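# Pass board through wall slot onto two bearers

## Task

Get the long board to the far side of the grey panel wall by feeding it through the slot in the wall. No part of it may go over the top of the wall or around either end. Then leave it lying flat on top of the two wooden bearers, so that only the bearers support it and it touches neither the table, the wall nor any offcut. It must run crosswise over each bearer rather than lengthwise along it. At the end both bearers and every offcut must rest on the table top, in contact with it. Nothing may count as done if it stays in place only because the robot is holding it, and the robot must not be holding any other loose object. Open the grippers and move the arms away when finished. If any one of these conditions is missed, the task counts as failed.

## Robot and tools

Robot: two six-joint arms, left_arm and right_arm, each ending in a two-finger parallel gripper. Joint order in every row and every per-joint list: waist (joint1), shoulder (joint2), elbow (joint3), wrist pitch (joint4), wrist yaw (joint5), wrist roll (joint6). Stated ranges in radians: waist -2.618 to 3.054, shoulder 0.000 to 3.142, elbow 0.000 to 3.142, wrist pitch -1.571 to 1.571, wrist yaw -1.571 to 1.571, wrist roll -2.094 to 2.094. The true end stops may differ from these by up to 0.036 rad either way.

Scene frame: origin on the table top midway between the arms, +z up, +x out over the table, left_arm on the +y side. Bases: left_arm at (-0.036, +0.296, 0) m, quat_wxyz (+0.997, 0, 0, -0.080); right_arm at (-0.009, -0.372, 0) m, quat_wxyz (+1.000, 0, 0, -0.010). The names left and right refer to arms, not to sides of a picture. Gripper fingers point along the gripper's +z axis and close along its y axis; the reported hand point sits between the pads, about 1 cm back from the tips, and may be slightly wrong at long reach.

Row layout (used by execute_actions and move): 14 numbers, each in [-1, 1]. First 7 belong to left_arm: six joint displacements then the gripper opening; the next 7 are the same for right_arm. Always give all 14 even if one arm stays still. Joint numbers are scaled offsets, not angles: 1.0 equals 1.202 rad for waist, 1.258 shoulder, 1.238 elbow, 2.073 wrist pitch, 2.022 for wrist yaw and for wrist roll. The opening is absolute, not an offset: +1 fully open (0.094 m pad gap), -1 closed.

execute_actions(actions): a list of actions; each action is a table of 1 to 15 rows, one row per 1/30 s step; if fewer than 15 rows, the last row repeats to fill 15 steps. Offsets in every row are measured from the joint angles at the beginning of that action (for a call's first action, the angles in the latest reported state), not from the previous row. An empty list just returns the state and images. If an action would push a joint more than 0.036 rad beyond its range, that action is rejected for both arms; if this affects the first action, or any action is malformed, nothing in the call runs.

move(target, speed, blocking): target is one 14-number row; its offsets count from the Joint positions in the latest result that printed them. All joints follow synchronized paths, so the hand traces a curve, and paths ignore obstacles and the other arm. speed is the peak rate in rad/s of whichever joint travels farthest, 0.01 to 2, default 0.5; paths take 0.5 to 10 s. blocking=false returns after 0.5 s while motion continues; check with wait(0), and call wait or stop before sending new rows or moves. The result adds a move: line with the ending (done, off_target, moving, held, fault), limits=held or limits=none, and each arm's joint farthest from target.

wait(seconds): 0 to 10, arms hold their last command. stop(): brakes a running move; needs some room. zoom_image(camera, region): region [x0, y0, x1, y1] in pixels, at most 504 by 504, on cam_head_left, cam_head_right, cam_high, cam_low (896x504) or cam_left_wrist, cam_right_wrist (504x504). read_manual(section): only licence texts. finished_scene(scene): give the current scene's number; irreversible, and the goal must still hold afterwards.

Control behaviour: each step the commanded angle may lead the measured one only by 0.202 rad (waist), 0.258 (shoulder), 0.238 (elbow), 0.573 (wrist pitch), 0.522 (yaw, roll), and targets are shrunk if they would put the hand over 70 mm from where it is, so big motions span several actions. Zero offsets can let an arm droop; to hold a pose, command back to the desired angles first, then zeros, correcting any shortfall. Joint targets in a result show what the joints are currently chasing. "joint sent to its limit" means a joint was capped at its end stop. "joint command not followed" means a clearance check altered targets. HELD in step readings marks steps where an arm's command was held back.

Gripping: grip_measured uses the same scale as the commanded opening; to hold something, command about 0.03 below it (less for a lighter hold). Each pad pushes up to roughly 50-62 N, less on thin parts. Readings may be off by about 1 mm.

Avoid: arms colliding or pressing each other, fast moves into contact, targets far beyond a contact point, dropping or slamming things, knocking anything off the table, and letting the board pass over or around the wall. Holding loads heats motors: MOTOR HOT warns at 75 °C, the arm halts for 10 s at 90 °C, and at 100 °C it goes limp and falls. Objects may occasionally get a small random push. The simulation keeps running while you compose a reply, holding the last command.

Each tool is called as name(argument=value, ...) on one line, values as JSON.

## Session

I'll start by looking at the scene.

execute_actions(actions=[])

Scene clock: 0.00 s.
left_arm: end_effector_position=(+0.3379, +0.2969, +0.3569) grip_measured=+1.000 end_effector_quat_wxyz=(+0.219, +0.416, +0.644, +0.603) | right_arm: end_effector_position=(+0.5263, -0.1497, +0.2995) grip_measured=+1.000 end_effector_quat_wxyz=(+0.719, -0.550, +0.410, +0.110)
Joint names: [waist, shoulder, elbow, wrist pitch, wrist yaw, wrist roll]
Joint positions: left_arm=[-0.265  1.271  1.199 -0.287 -1.046  1.482  0.094] | right_arm=[ 0.162  2.058  1.539  0.617 -0.939 -0.699  0.094]
Joint velocities: left_arm=[ 0.002  0.017 -0.002 -0.007 -0.022  0.007  0.   ] | right_arm=[-0.022 -0.007 -0.007 -0.051 -0.095 -0.066  0.   ]
Motor temperatures (°C, as the motors report them): left_arm=[16 15 14 17 15 14] | right_arm=[17 17 13 15 14 16]
Joint targets: left_arm=[-0.265 1.264 1.208 -0.288 -1.049 1.475] | right_arm=[0.162 2.051 1.546 0.610 -0.937 -0.694]

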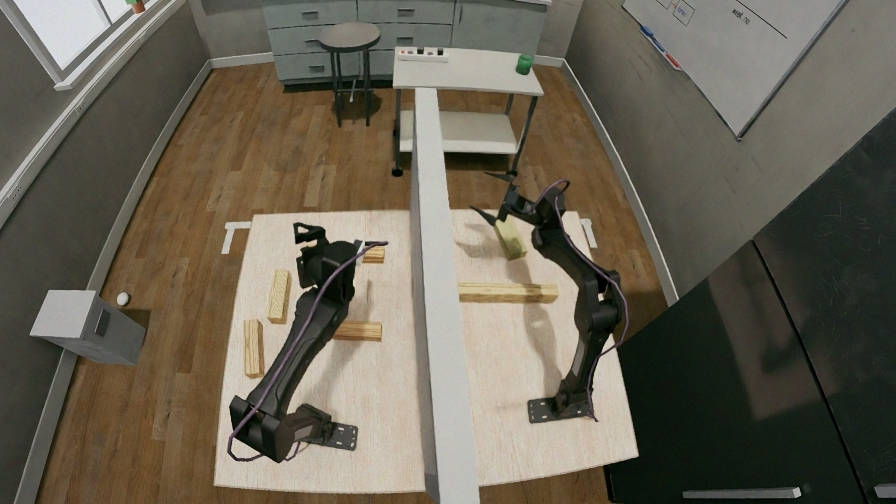

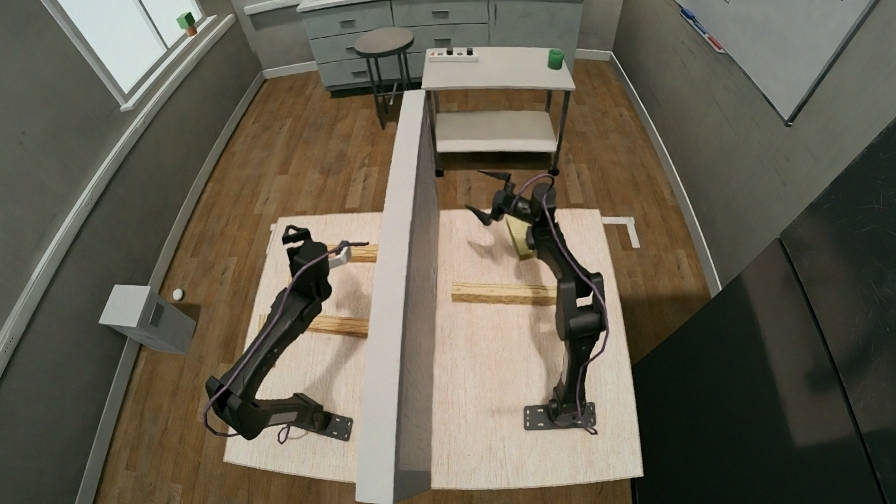

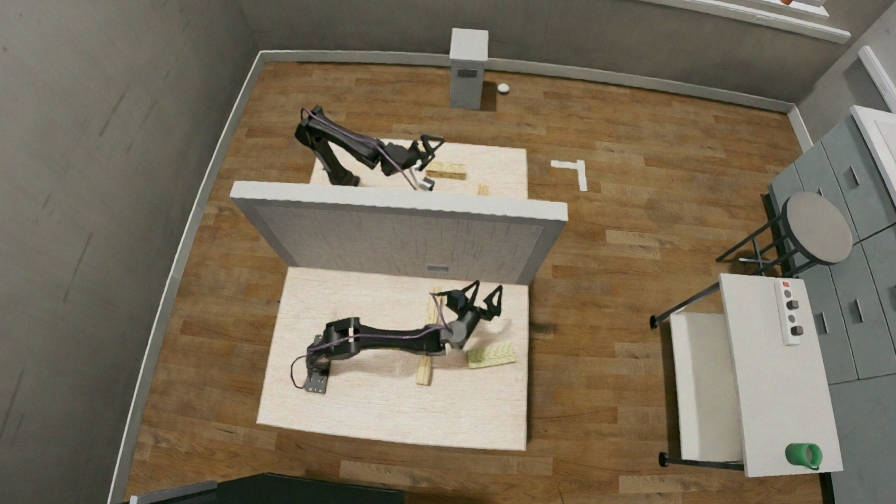

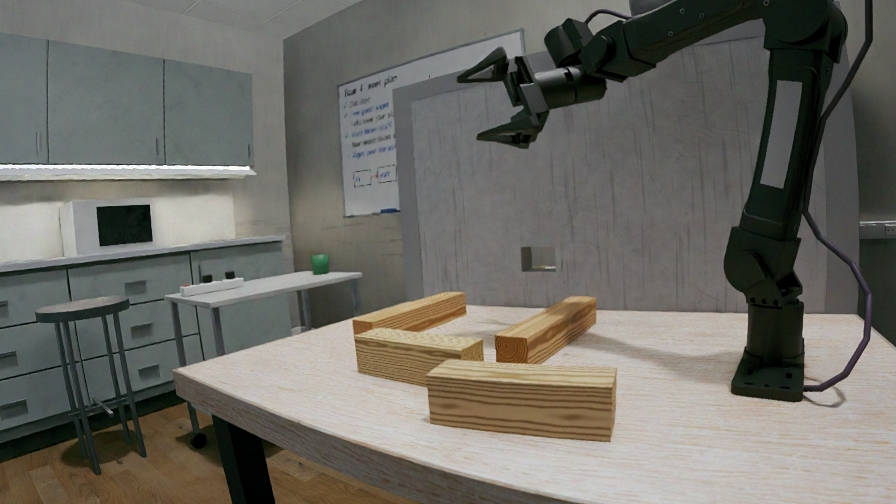

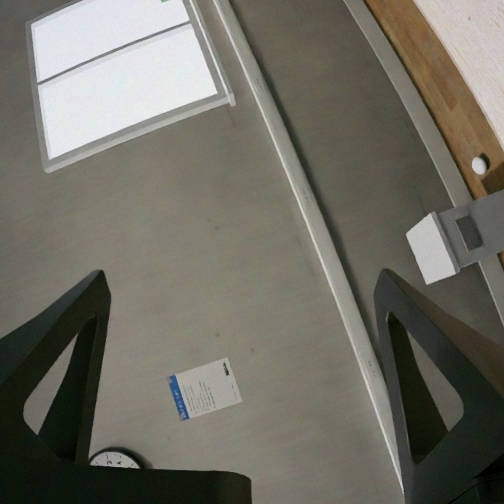

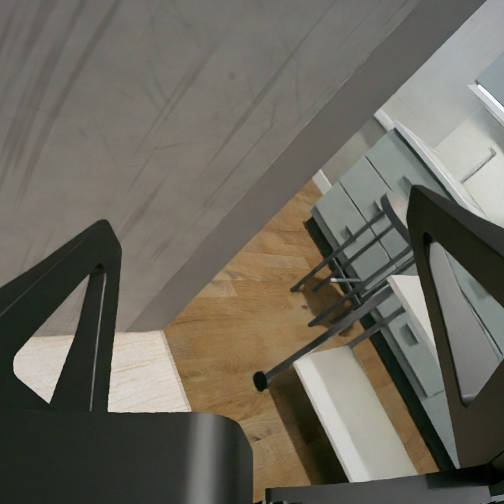

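zoom_image(camera="cam_high", region=[240, 120, 600, 460])

zoom_image(camera="cam_head_left", region=[200, 160, 660, 504])

zoom_image(camera="cam_low", region=[330, 200, 700, 460])

Region (240, 120, 600, 460) of cam_high's 896x504 image, scaled by 1.400, with more detail than that image has.

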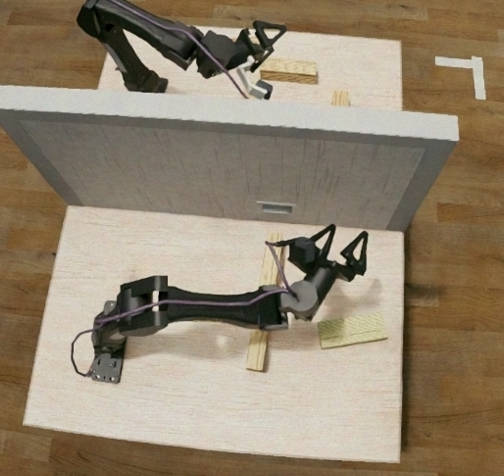

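Region (200, 160, 660, 504) of cam_head_left's 896x504 image, scaled by 1.096, with more detail than that image has; it fills the top 377 rows of this view, and the rest is white.

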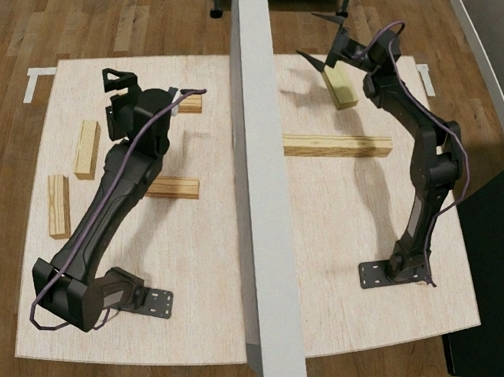

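Region (330, 200, 700, 460) of cam_low's 896x504 image, scaled by 1.362, with more detail than that image has; it fills the top 354 rows of this view, and the rest is white.

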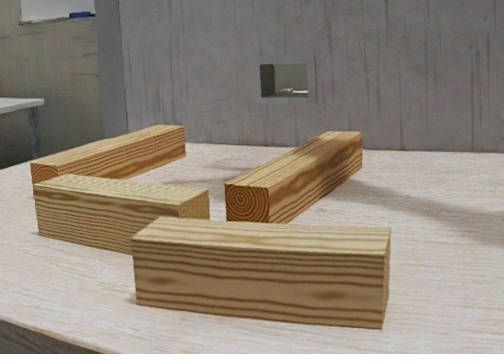

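zoom_image(camera="cam_head_right", region=[400, 200, 640, 340])

zoom_image(camera="cam_high", region=[380, 240, 540, 400])

Region (400, 200, 640, 340) of cam_head_right's 896x504 image, scaled by 2.100, with more detail than that image has; it fills the top 294 rows of this view, and the rest is white.

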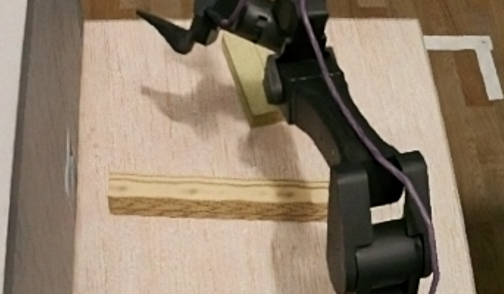

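Region (380, 240, 540, 400) of cam_high's 896x504 image, scaled by 3.150, with more detail than that image has.

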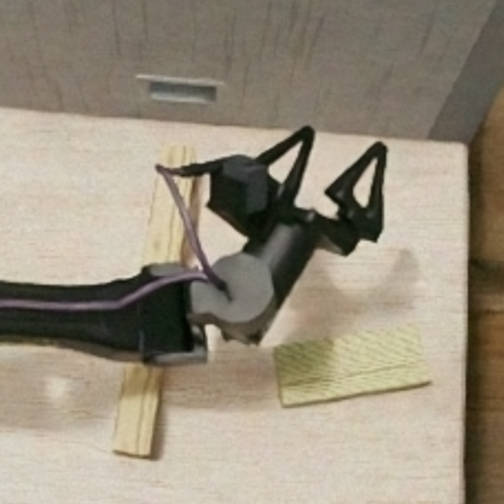

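move(target=[0.1768, 0.3252, 0.1012, -0.066, 0.58, -0.073, 1, 0.0772, -0.0193, 0.1749, -0.5187, 0.2322, 0.642, 1], speed=1.5)

Scene clock: 7.10 s.
left_arm: end_effector_position=(+0.4196, +0.1748, +0.1698) grip_measured=+1.000 end_effector_quat_wxyz=(+0.349, +0.666, +0.640, +0.159) | right_arm: end_effector_position=(+0.5143, -0.1667, +0.1648) grip_measured=+1.000 end_effector_quat_wxyz=(+0.252, +0.078, +0.899, +0.349)
Joint names: [waist, shoulder, elbow, wrist pitch, wrist yaw, wrist roll]
Joint positions: left_arm=[-0.06   1.675  1.293 -0.408  0.111  1.344  0.094] | right_arm=[ 0.247  2.058  1.72  -0.45  -0.478  0.599  0.094]
Joint velocities: left_arm=[ 0.012  0.007 -0.017  0.051 -0.007 -0.037  0.   ] | right_arm=[-0.002 -0.012  0.012  0.051 -0.007 -0.11   0.   ]
Motor temperatures (°C, as the motors report them): left_arm=[16 15 15 17 15 14] | right_arm=[17 19 15 17 14 16]
Joint targets: left_arm=[-0.052 1.680 1.325 -0.424 0.127 1.335] | right_arm=[0.255 2.034 1.756 -0.458 -0.469 0.599]
move: off_target (left_arm, right_arm); limits=none; left_arm: farthest joint: the elbow, 0.032 radians from its target (0.125 radians at the start); right_arm: farthest joint: the elbow, 0.036 radians from its target (0.216 radians at the start)

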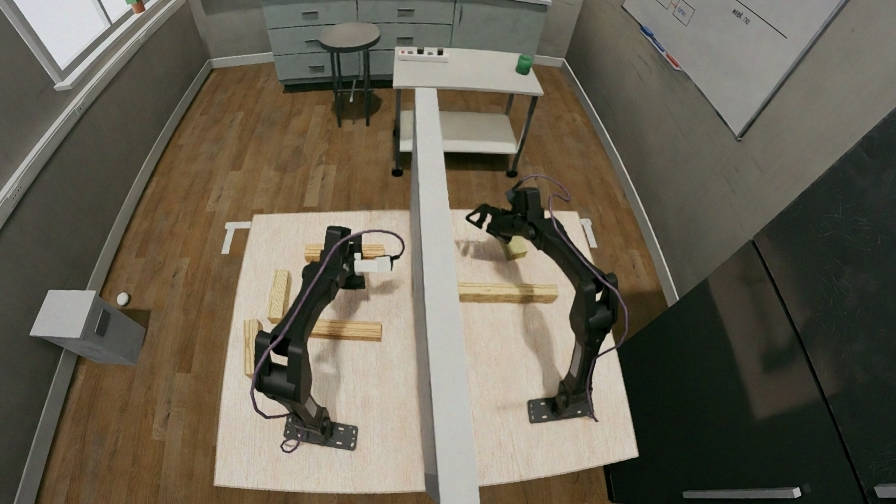

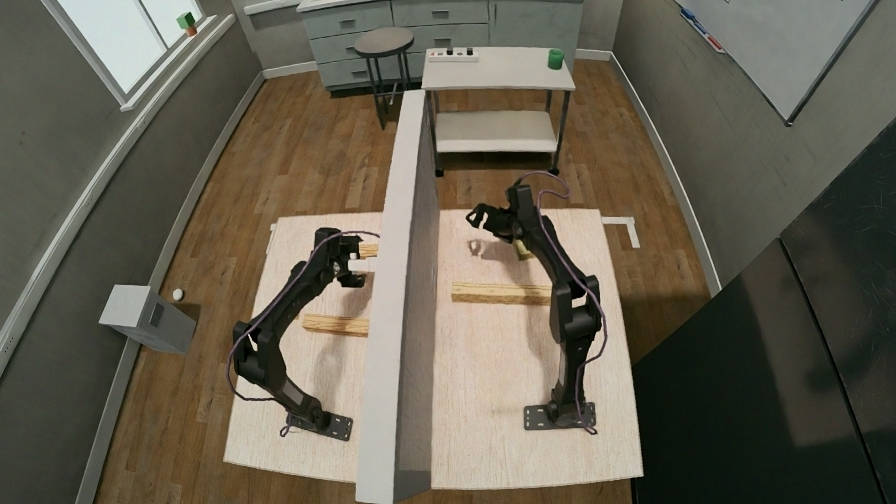

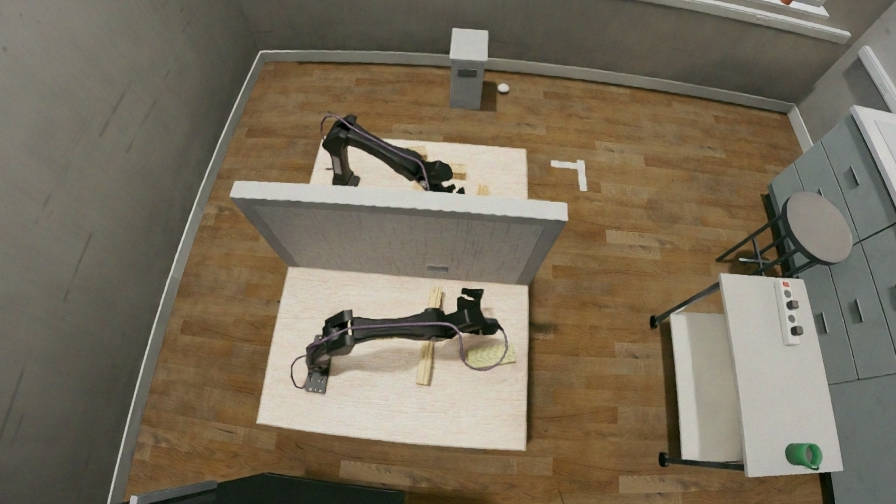

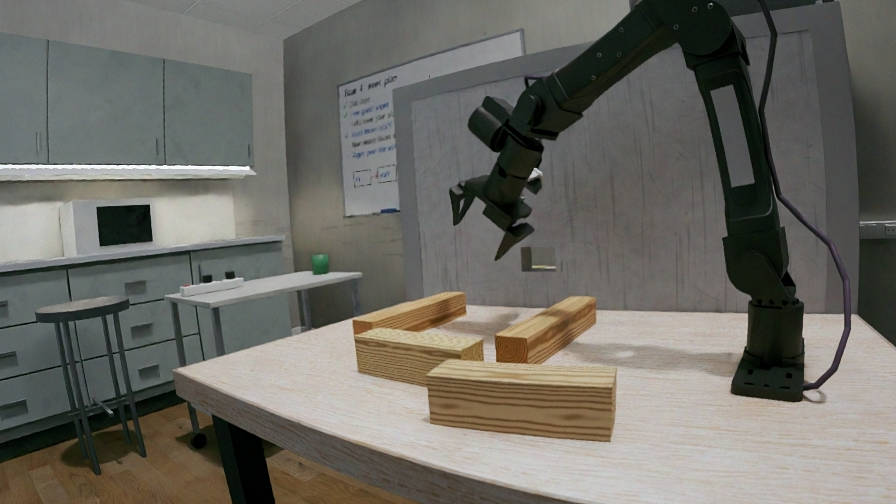

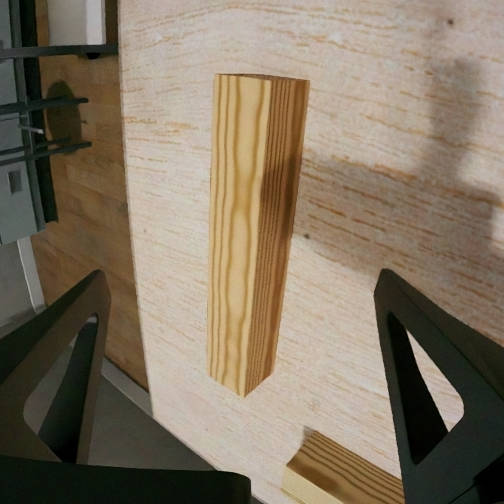

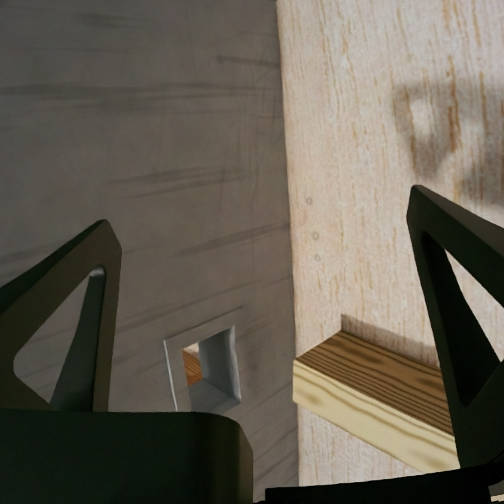

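move(target=[0.183, 0.3293, 0.1507, -0.0735, 0.588, -0.0776, 1, 0.0837, -0.0585, 0.2318, -0.5226, 0.2364, 0.6424, 1], speed=1.5)

Scene clock: 9.43 s.
left_arm: end_effector_position=(+0.3925, +0.1248, +0.1399) grip_measured=+1.000 end_effector_quat_wxyz=(+0.458, +0.541, +0.585, -0.394) | right_arm: end_effector_position=(+0.3553, -0.2477, +0.1633) grip_measured=+1.000 end_effector_quat_wxyz=(-0.001, +0.708, +0.706, +0.018)
Joint names: [waist, shoulder, elbow, wrist pitch, wrist yaw, wrist roll]
Joint positions: left_arm=[ 0.157  2.081  1.449 -0.541  1.274  1.192  0.094] | right_arm=[ 0.339  2.003  1.976 -1.513 -0.018  1.892  0.094]
Joint velocities: left_arm=[-0.007  0.012  0.002 -0.007  0.066 -0.037  0.   ] | right_arm=[-0.017 -0.002 -0.007  0.022 -0.051  0.007  0.   ]
Motor temperatures (°C, as the motors report them): left_arm=[16 16 16 18 15 14] | right_arm=[17 20 15 17 14 16]
Joint targets: left_arm=[0.160 2.089 1.479 -0.560 1.299 1.187] | right_arm=[0.347 1.985 2.006 -1.533 0.000 1.898]
move: off_target (left_arm, right_arm); limits=none; left_arm: farthest joint: the elbow, 0.031 radians from its target (0.187 radians at the start); right_arm: farthest joint: the elbow, 0.031 radians from its target (0.287 radians at the start)

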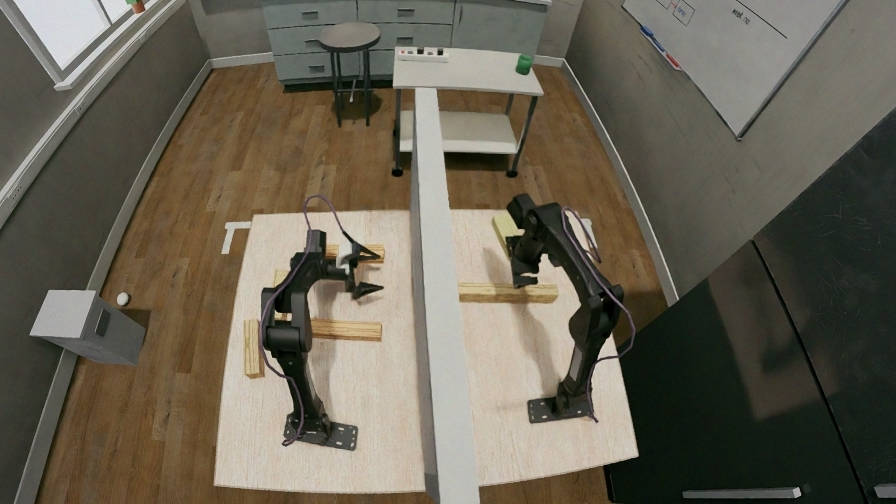

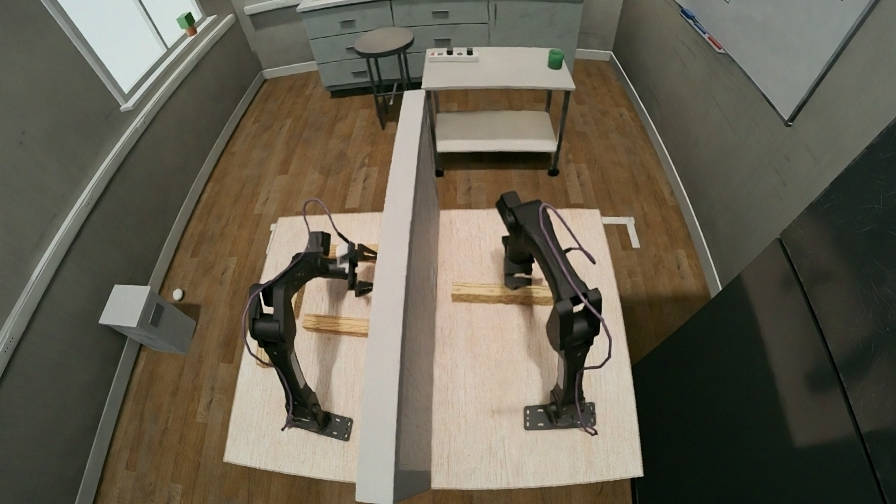

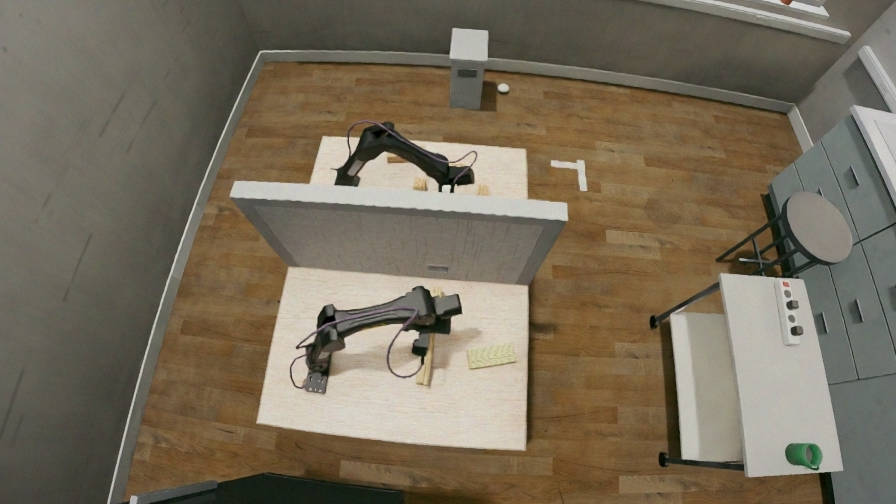

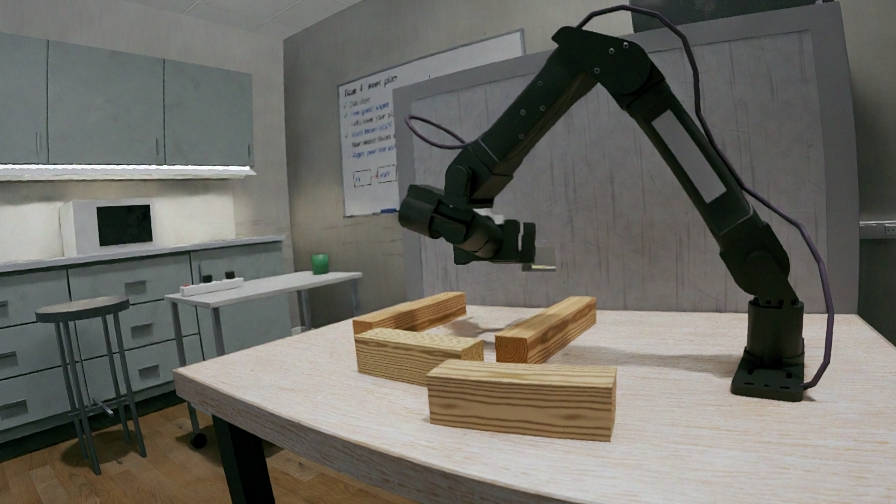

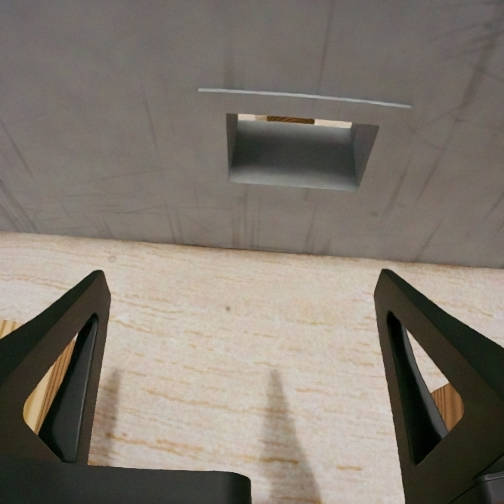

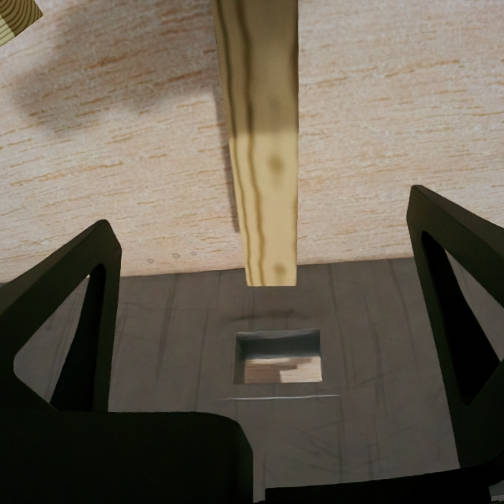

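move(target=[0.0025, 0.0064, 0.0242, -0.0092, 0.0124, -0.0025, 1, -0.065, -0.0292, -0.2333, 0.1299, 0.0138, -0.037, 1], speed=0.6)

Scene clock: 11.57 s.
left_arm: end_effector_position=(+0.3925, +0.1248, +0.1399) grip_measured=+1.000 end_effector_quat_wxyz=(+0.458, +0.541, +0.585, -0.394) | right_arm: end_effector_position=(+0.3681, -0.2748, +0.1002) grip_measured=+1.000 end_effector_quat_wxyz=(+0.007, +0.710, +0.704, +0.020)
Joint names: [waist, shoulder, elbow, wrist pitch, wrist yaw, wrist roll]
Joint positions: left_arm=[ 0.157  2.081  1.449 -0.541  1.275  1.192  0.094] | right_arm=[ 0.266  1.989  1.704 -1.244 -0.009  1.824  0.094]
Joint velocities: left_arm=[-0.012 -0.012 -0.002 -0.095  0.037 -0.081  0.   ] | right_arm=[-0.012  0.007 -0.012 -0.037  0.037 -0.037  0.   ]
Motor temperatures (°C, as the motors report them): left_arm=[16 16 16 18 15 14] | right_arm=[17 21 15 17 14 16]
Joint targets: left_arm=[0.160 2.089 1.479 -0.560 1.299 1.188] | right_arm=[0.260 1.967 1.687 -1.243 0.010 1.817]
move: off_target (left_arm, right_arm); limits=none; left_arm: farthest joint: the elbow, 0.030 radians from its target (0.030 radians at the start); right_arm: farthest joint: the shoulder, 0.023 radians from its target (0.037 radians at the start)

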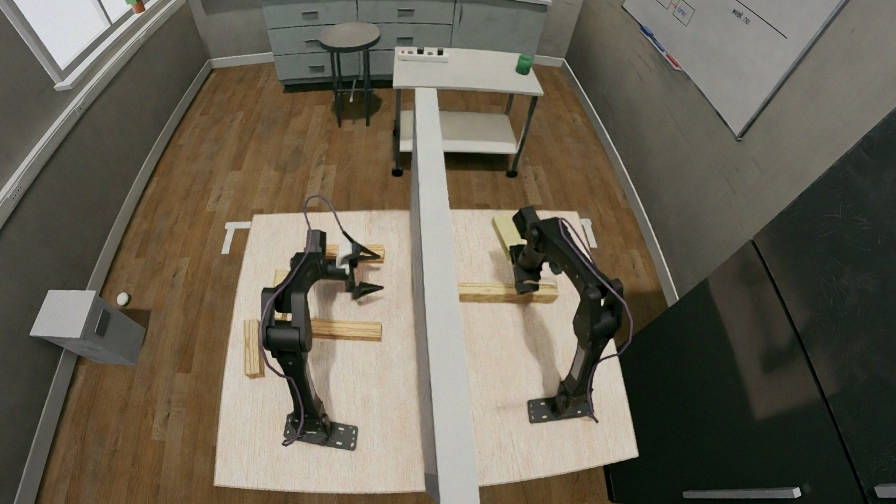

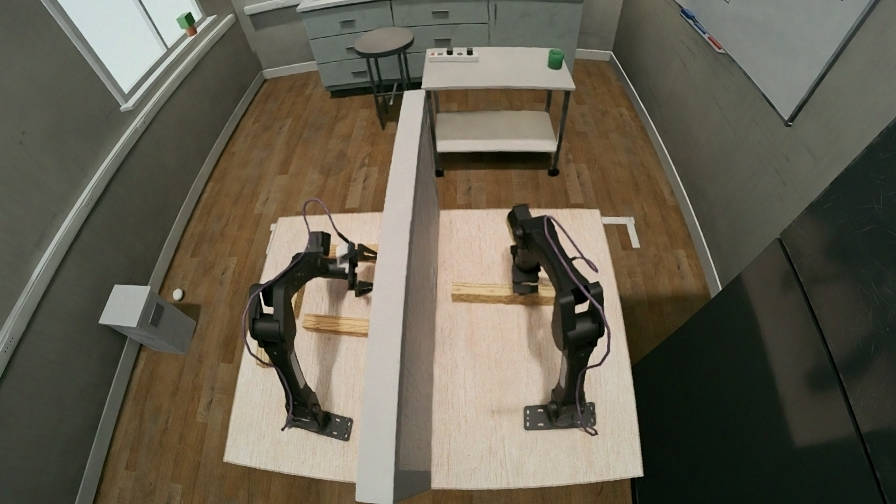

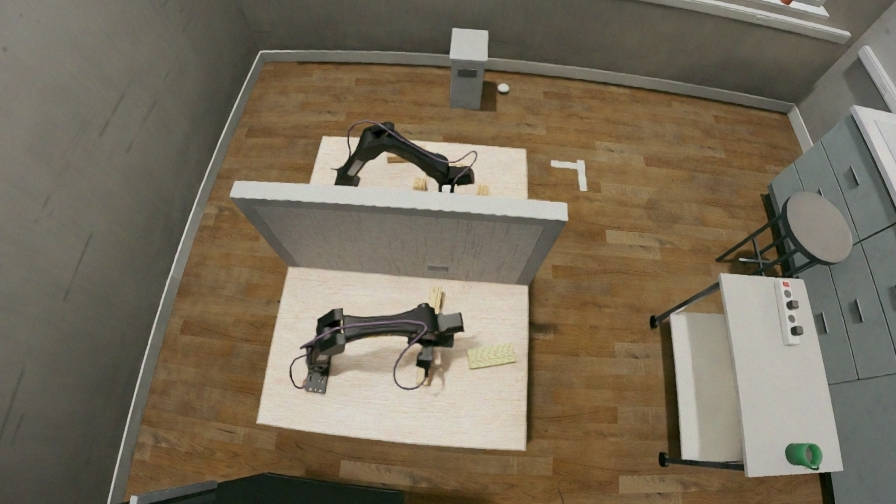

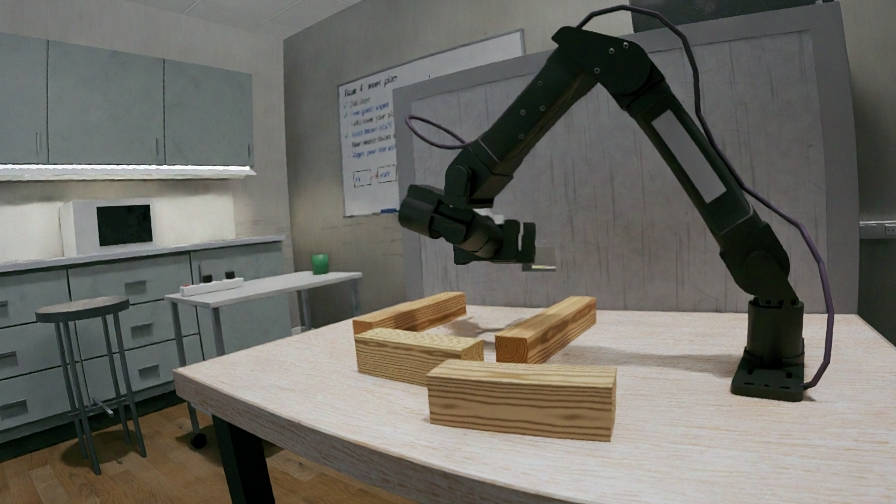

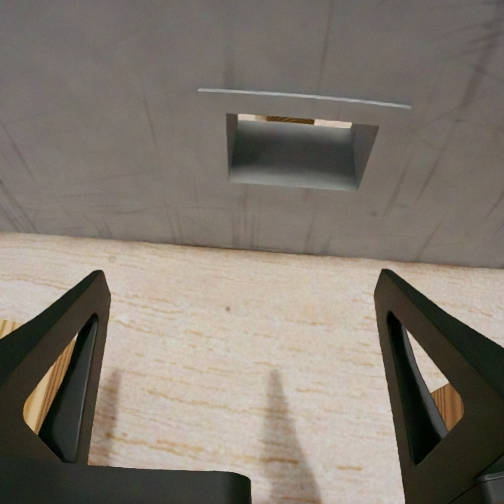

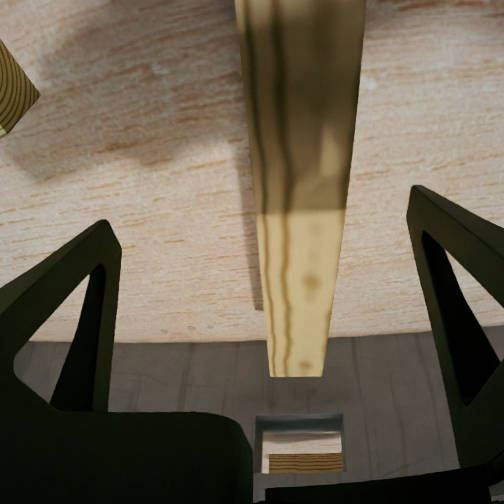

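move(target=[0.0025, 0.0064, 0.0242, -0.0092, 0.0118, -0.0025, 1, 0.0, 0.0369, -0.1939, 0.1074, 0.012, -0.005, 1], speed=0.4)

Scene clock: 13.20 s.
left_arm: end_effector_position=(+0.3925, +0.1248, +0.1398) grip_measured=+1.000 end_effector_quat_wxyz=(+0.458, +0.541, +0.585, -0.394) | right_arm: end_effector_position=(+0.3559, -0.2788, +0.0295) grip_measured=+1.000 end_effector_quat_wxyz=(-0.002, +0.708, +0.706, -0.000)
Joint names: [waist, shoulder, elbow, wrist pitch, wrist yaw, wrist roll]
Joint positions: left_arm=[ 0.157  2.081  1.449 -0.541  1.274  1.192  0.094] | right_arm=[ 0.266  2.031  1.479 -1.022 -0.003  1.82   0.094]
Joint velocities: left_arm=[-0.002  0.012 -0.002 -0.007 -0.066 -0.066  0.   ] | right_arm=[-0.012  0.012 -0.022  0.007 -0.007 -0.066  0.   ]
Motor temperatures (°C, as the motors report them): left_arm=[16 17 16 17 15 14] | right_arm=[17 21 15 17 14 16]
Joint targets: left_arm=[0.160 2.089 1.479 -0.560 1.299 1.187] | right_arm=[0.266 2.035 1.463 -1.021 0.016 1.814]
move: off_target (left_arm); limits=none; left_arm: farthest joint: the elbow, 0.030 radians from its target (0.030 radians at the start); right_arm: farthest joint: the wrist yaw, 0.019 radians from its target (0.024 radians at the start)

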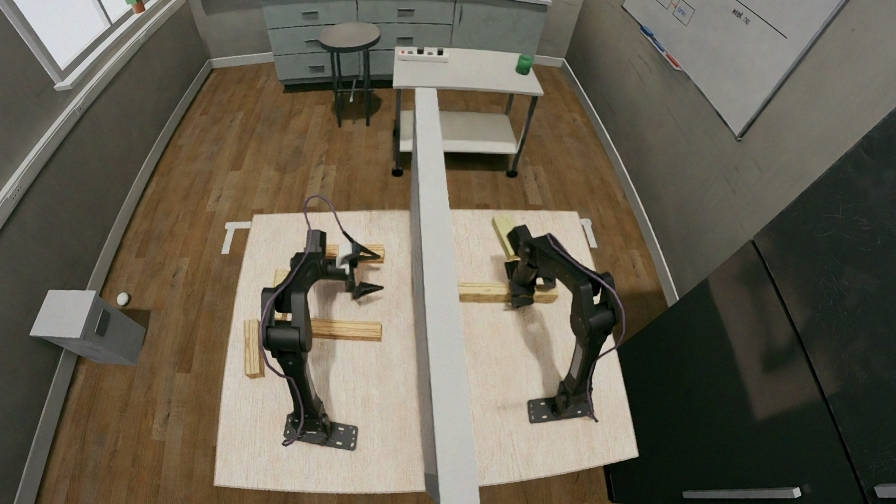

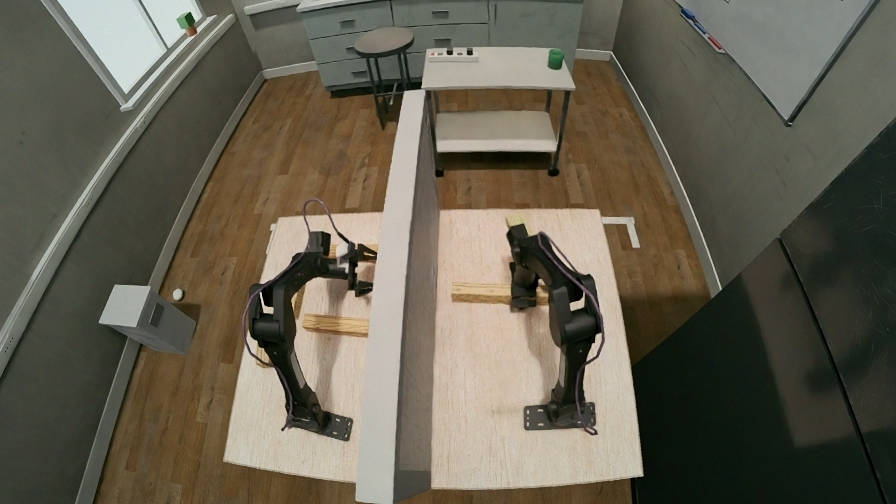

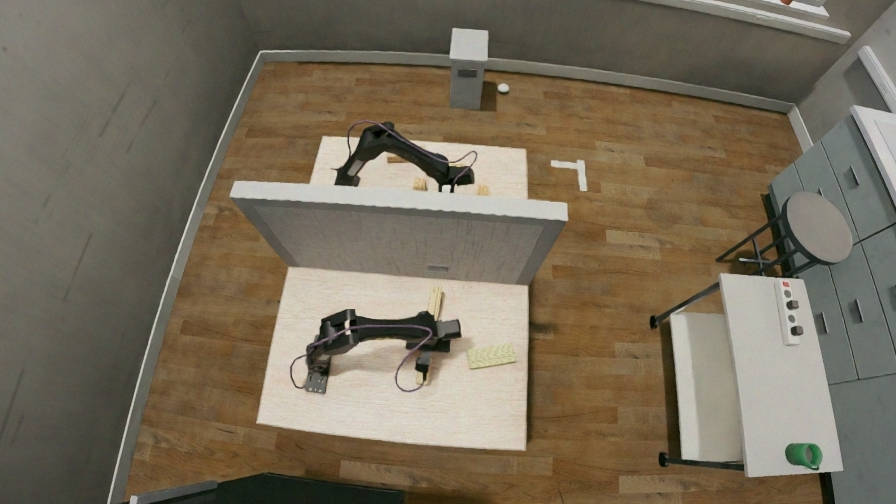

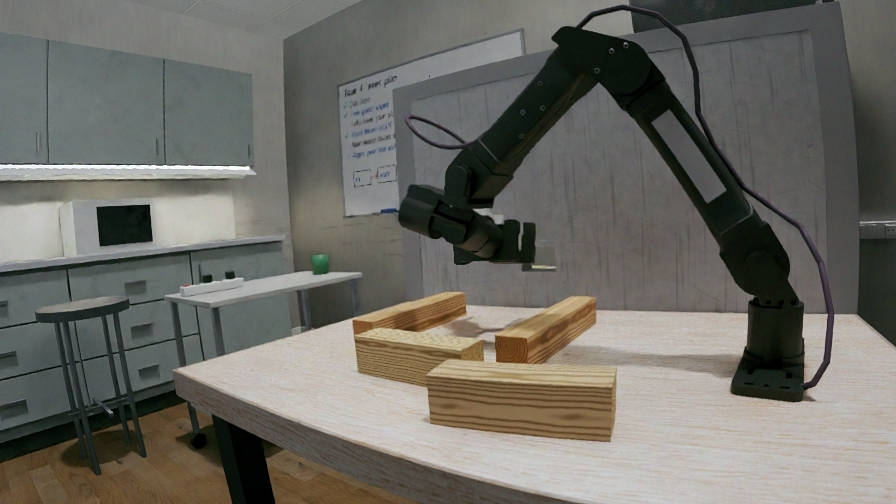

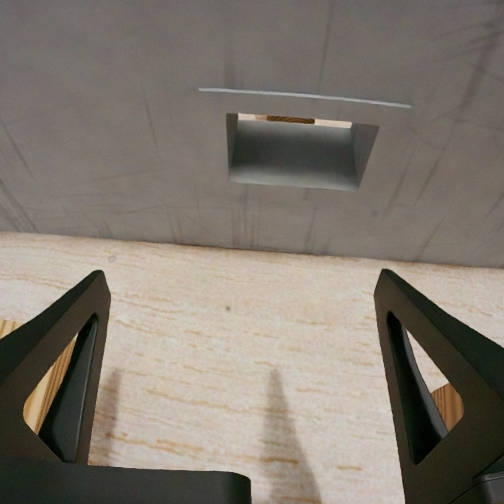

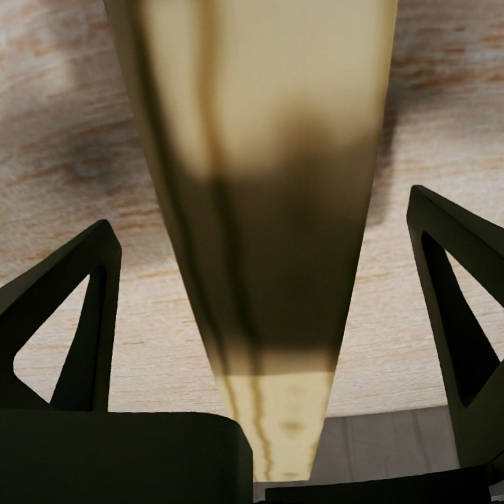

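execute_actions(actions=[[[0.0025, 0.0064, 0.0242, -0.0092, 0.0118, -0.0025, 1, 0.0, 0.003, -0.012, 0.0, 0.008, -0.003, 0.0]], [[0,0,0,0,0,0,1, 0,0,0,0,0,0,-0.2]], [[0,0,0,0,0,0,1, 0,0,0,0,0,0,-0.4]]])

Scene clock: 14.90 s.
left_arm: end_effector_position=(+0.3933, +0.1254, +0.1381) grip_measured=+1.000 end_effector_quat_wxyz=(+0.456, +0.542, +0.588, -0.390) | right_arm: end_effector_position=(+0.3555, -0.2788, +0.0295) grip_measured=-0.195 end_effector_quat_wxyz=(-0.003, +0.709, +0.706, -0.001)
Joint names: [waist, shoulder, elbow, wrist pitch, wrist yaw, wrist roll]
Joint positions: left_arm=[ 0.157  2.081  1.449 -0.541  1.263  1.192  0.094] | right_arm=[ 0.266  2.031  1.479 -1.024 -0.004  1.82   0.038]
Joint velocities: left_arm=[ 0.012 -0.017  0.002  0.007 -0.022  0.022  0.   ] | right_arm=[-0.002  0.007 -0.007 -0.051  0.022  0.051  0.001]
Motor temperatures (°C, as the motors report them): left_arm=[16 17 16 17 15 14] | right_arm=[17 21 15 16 14 16]
Joint targets: left_arm=[0.157 2.081 1.449 -0.541 1.268 1.192] | right_arm=[0.266 2.031 1.479 -1.024 -0.004 1.820]
Step readings (joint positions; steps 1 to 15: 1st action; 16 to 30: 2nd action; 31 to 45: 3rd action):
0: left_arm=[0.157 2.081 1.449 -0.541 1.274 1.192] | right_arm=[0.266 2.031 1.479 -1.022 -0.003 1.820]
1: left_arm=[0.157 2.081 1.449 -0.541 1.274 1.192] | right_arm=[0.266 2.031 1.479 -1.022 -0.003 1.819]
2: left_arm=[0.157 2.081 1.449 -0.541 1.274 1.192] | right_arm=[0.266 2.031 1.479 -1.022 -0.003 1.819]
4: left_arm=[0.157 2.081 1.449 -0.541 1.274 1.192] | right_arm=[0.266 2.031 1.479 -1.022 -0.003 1.819]
8: left_arm=[0.157 2.081 1.449 -0.541 1.274 1.192] | right_arm=[0.266 2.031 1.479 -1.022 -0.003 1.819]
15: left_arm=[0.157 2.081 1.449 -0.541 1.274 1.192] | right_arm=[0.266 2.031 1.479 -1.022 -0.003 1.819]
16: left_arm=[0.157 2.081 1.449 -0.541 1.273 1.192] | right_arm=[0.266 2.031 1.479 -1.024 -0.004 1.819]
17: left_arm=[0.157 2.081 1.449 -0.541 1.272 1.192] | right_arm=[0.266 2.031 1.479 -1.024 -0.004 1.820]
19: left_arm=[0.157 2.081 1.449 -0.541 1.270 1.192] | right_arm=[0.266 2.031 1.479 -1.024 -0.004 1.820]
23: left_arm=[0.157 2.081 1.449 -0.541 1.269 1.192] | right_arm=[0.266 2.031 1.479 -1.024 -0.004 1.820]
30: left_arm=[0.157 2.081 1.449 -0.541 1.268 1.192] | right_arm=[0.266 2.031 1.479 -1.024 -0.004 1.820]
31: left_arm=[0.157 2.081 1.449 -0.541 1.267 1.192] | right_arm=[0.266 2.031 1.479 -1.024 -0.004 1.820]
32: left_arm=[0.157 2.081 1.449 -0.541 1.267 1.192] | right_arm=[0.266 2.031 1.479 -1.024 -0.004 1.820]
34: left_arm=[0.157 2.081 1.449 -0.541 1.265 1.192] | right_arm=[0.266 2.031 1.479 -1.024 -0.004 1.820]
38: left_arm=[0.157 2.081 1.449 -0.541 1.264 1.192] | right_arm=[0.266 2.031 1.479 -1.024 -0.004 1.820]
45: Joint positions above

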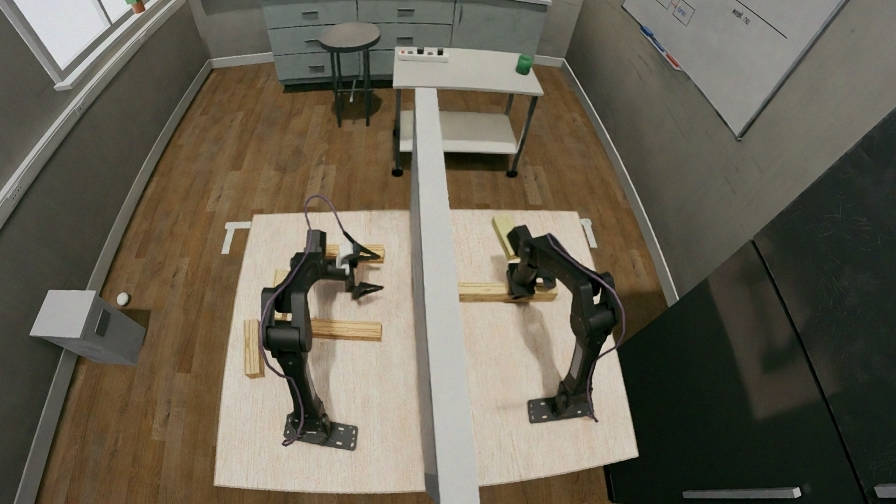

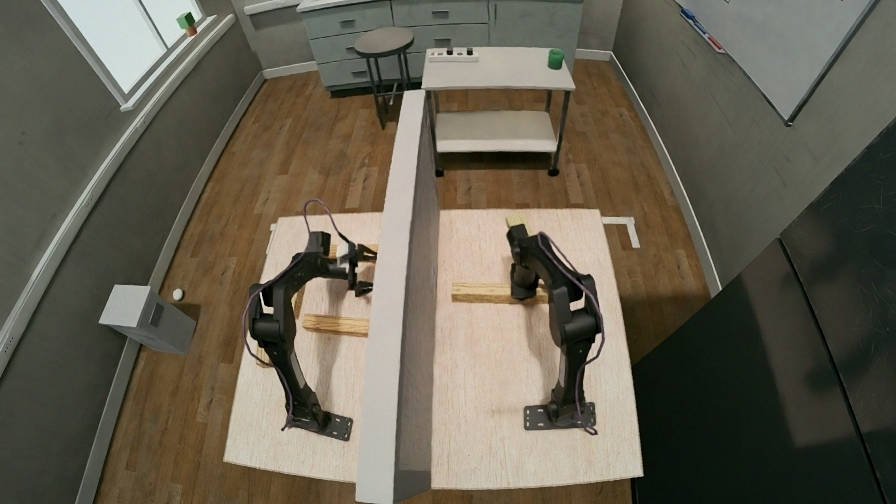

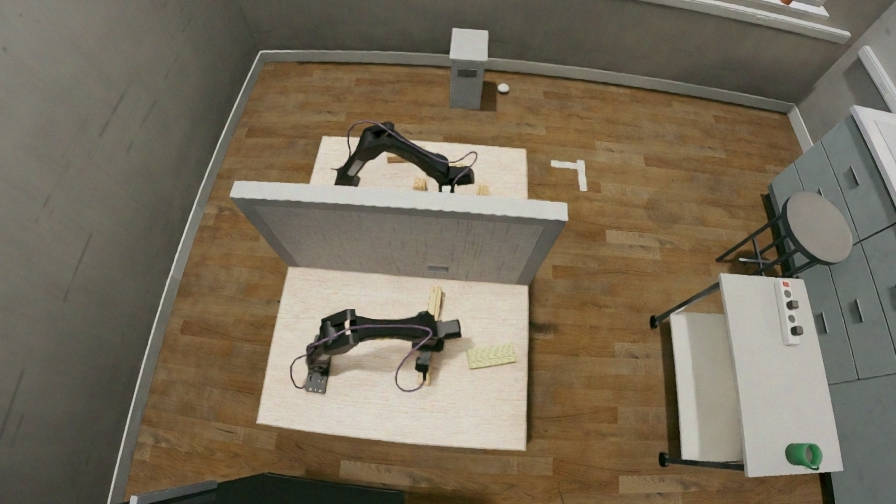

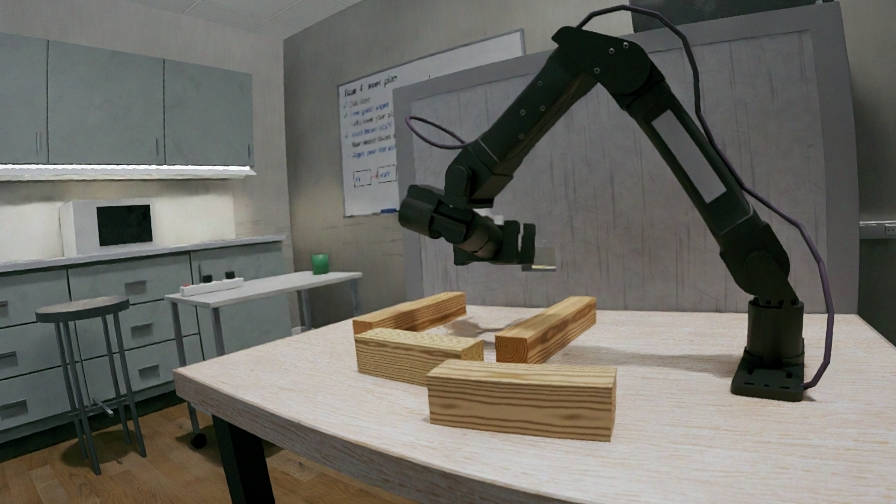

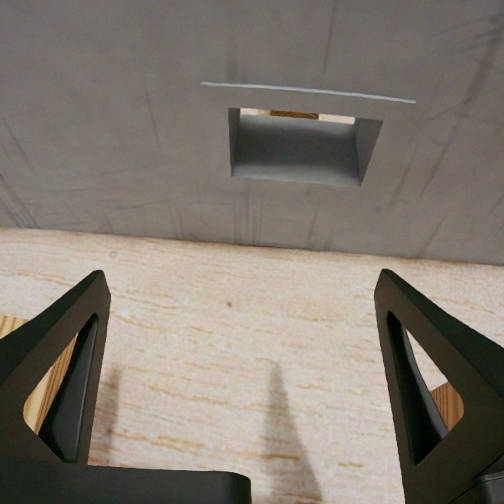

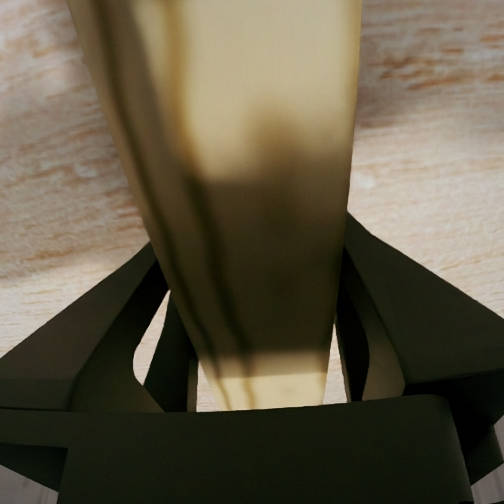

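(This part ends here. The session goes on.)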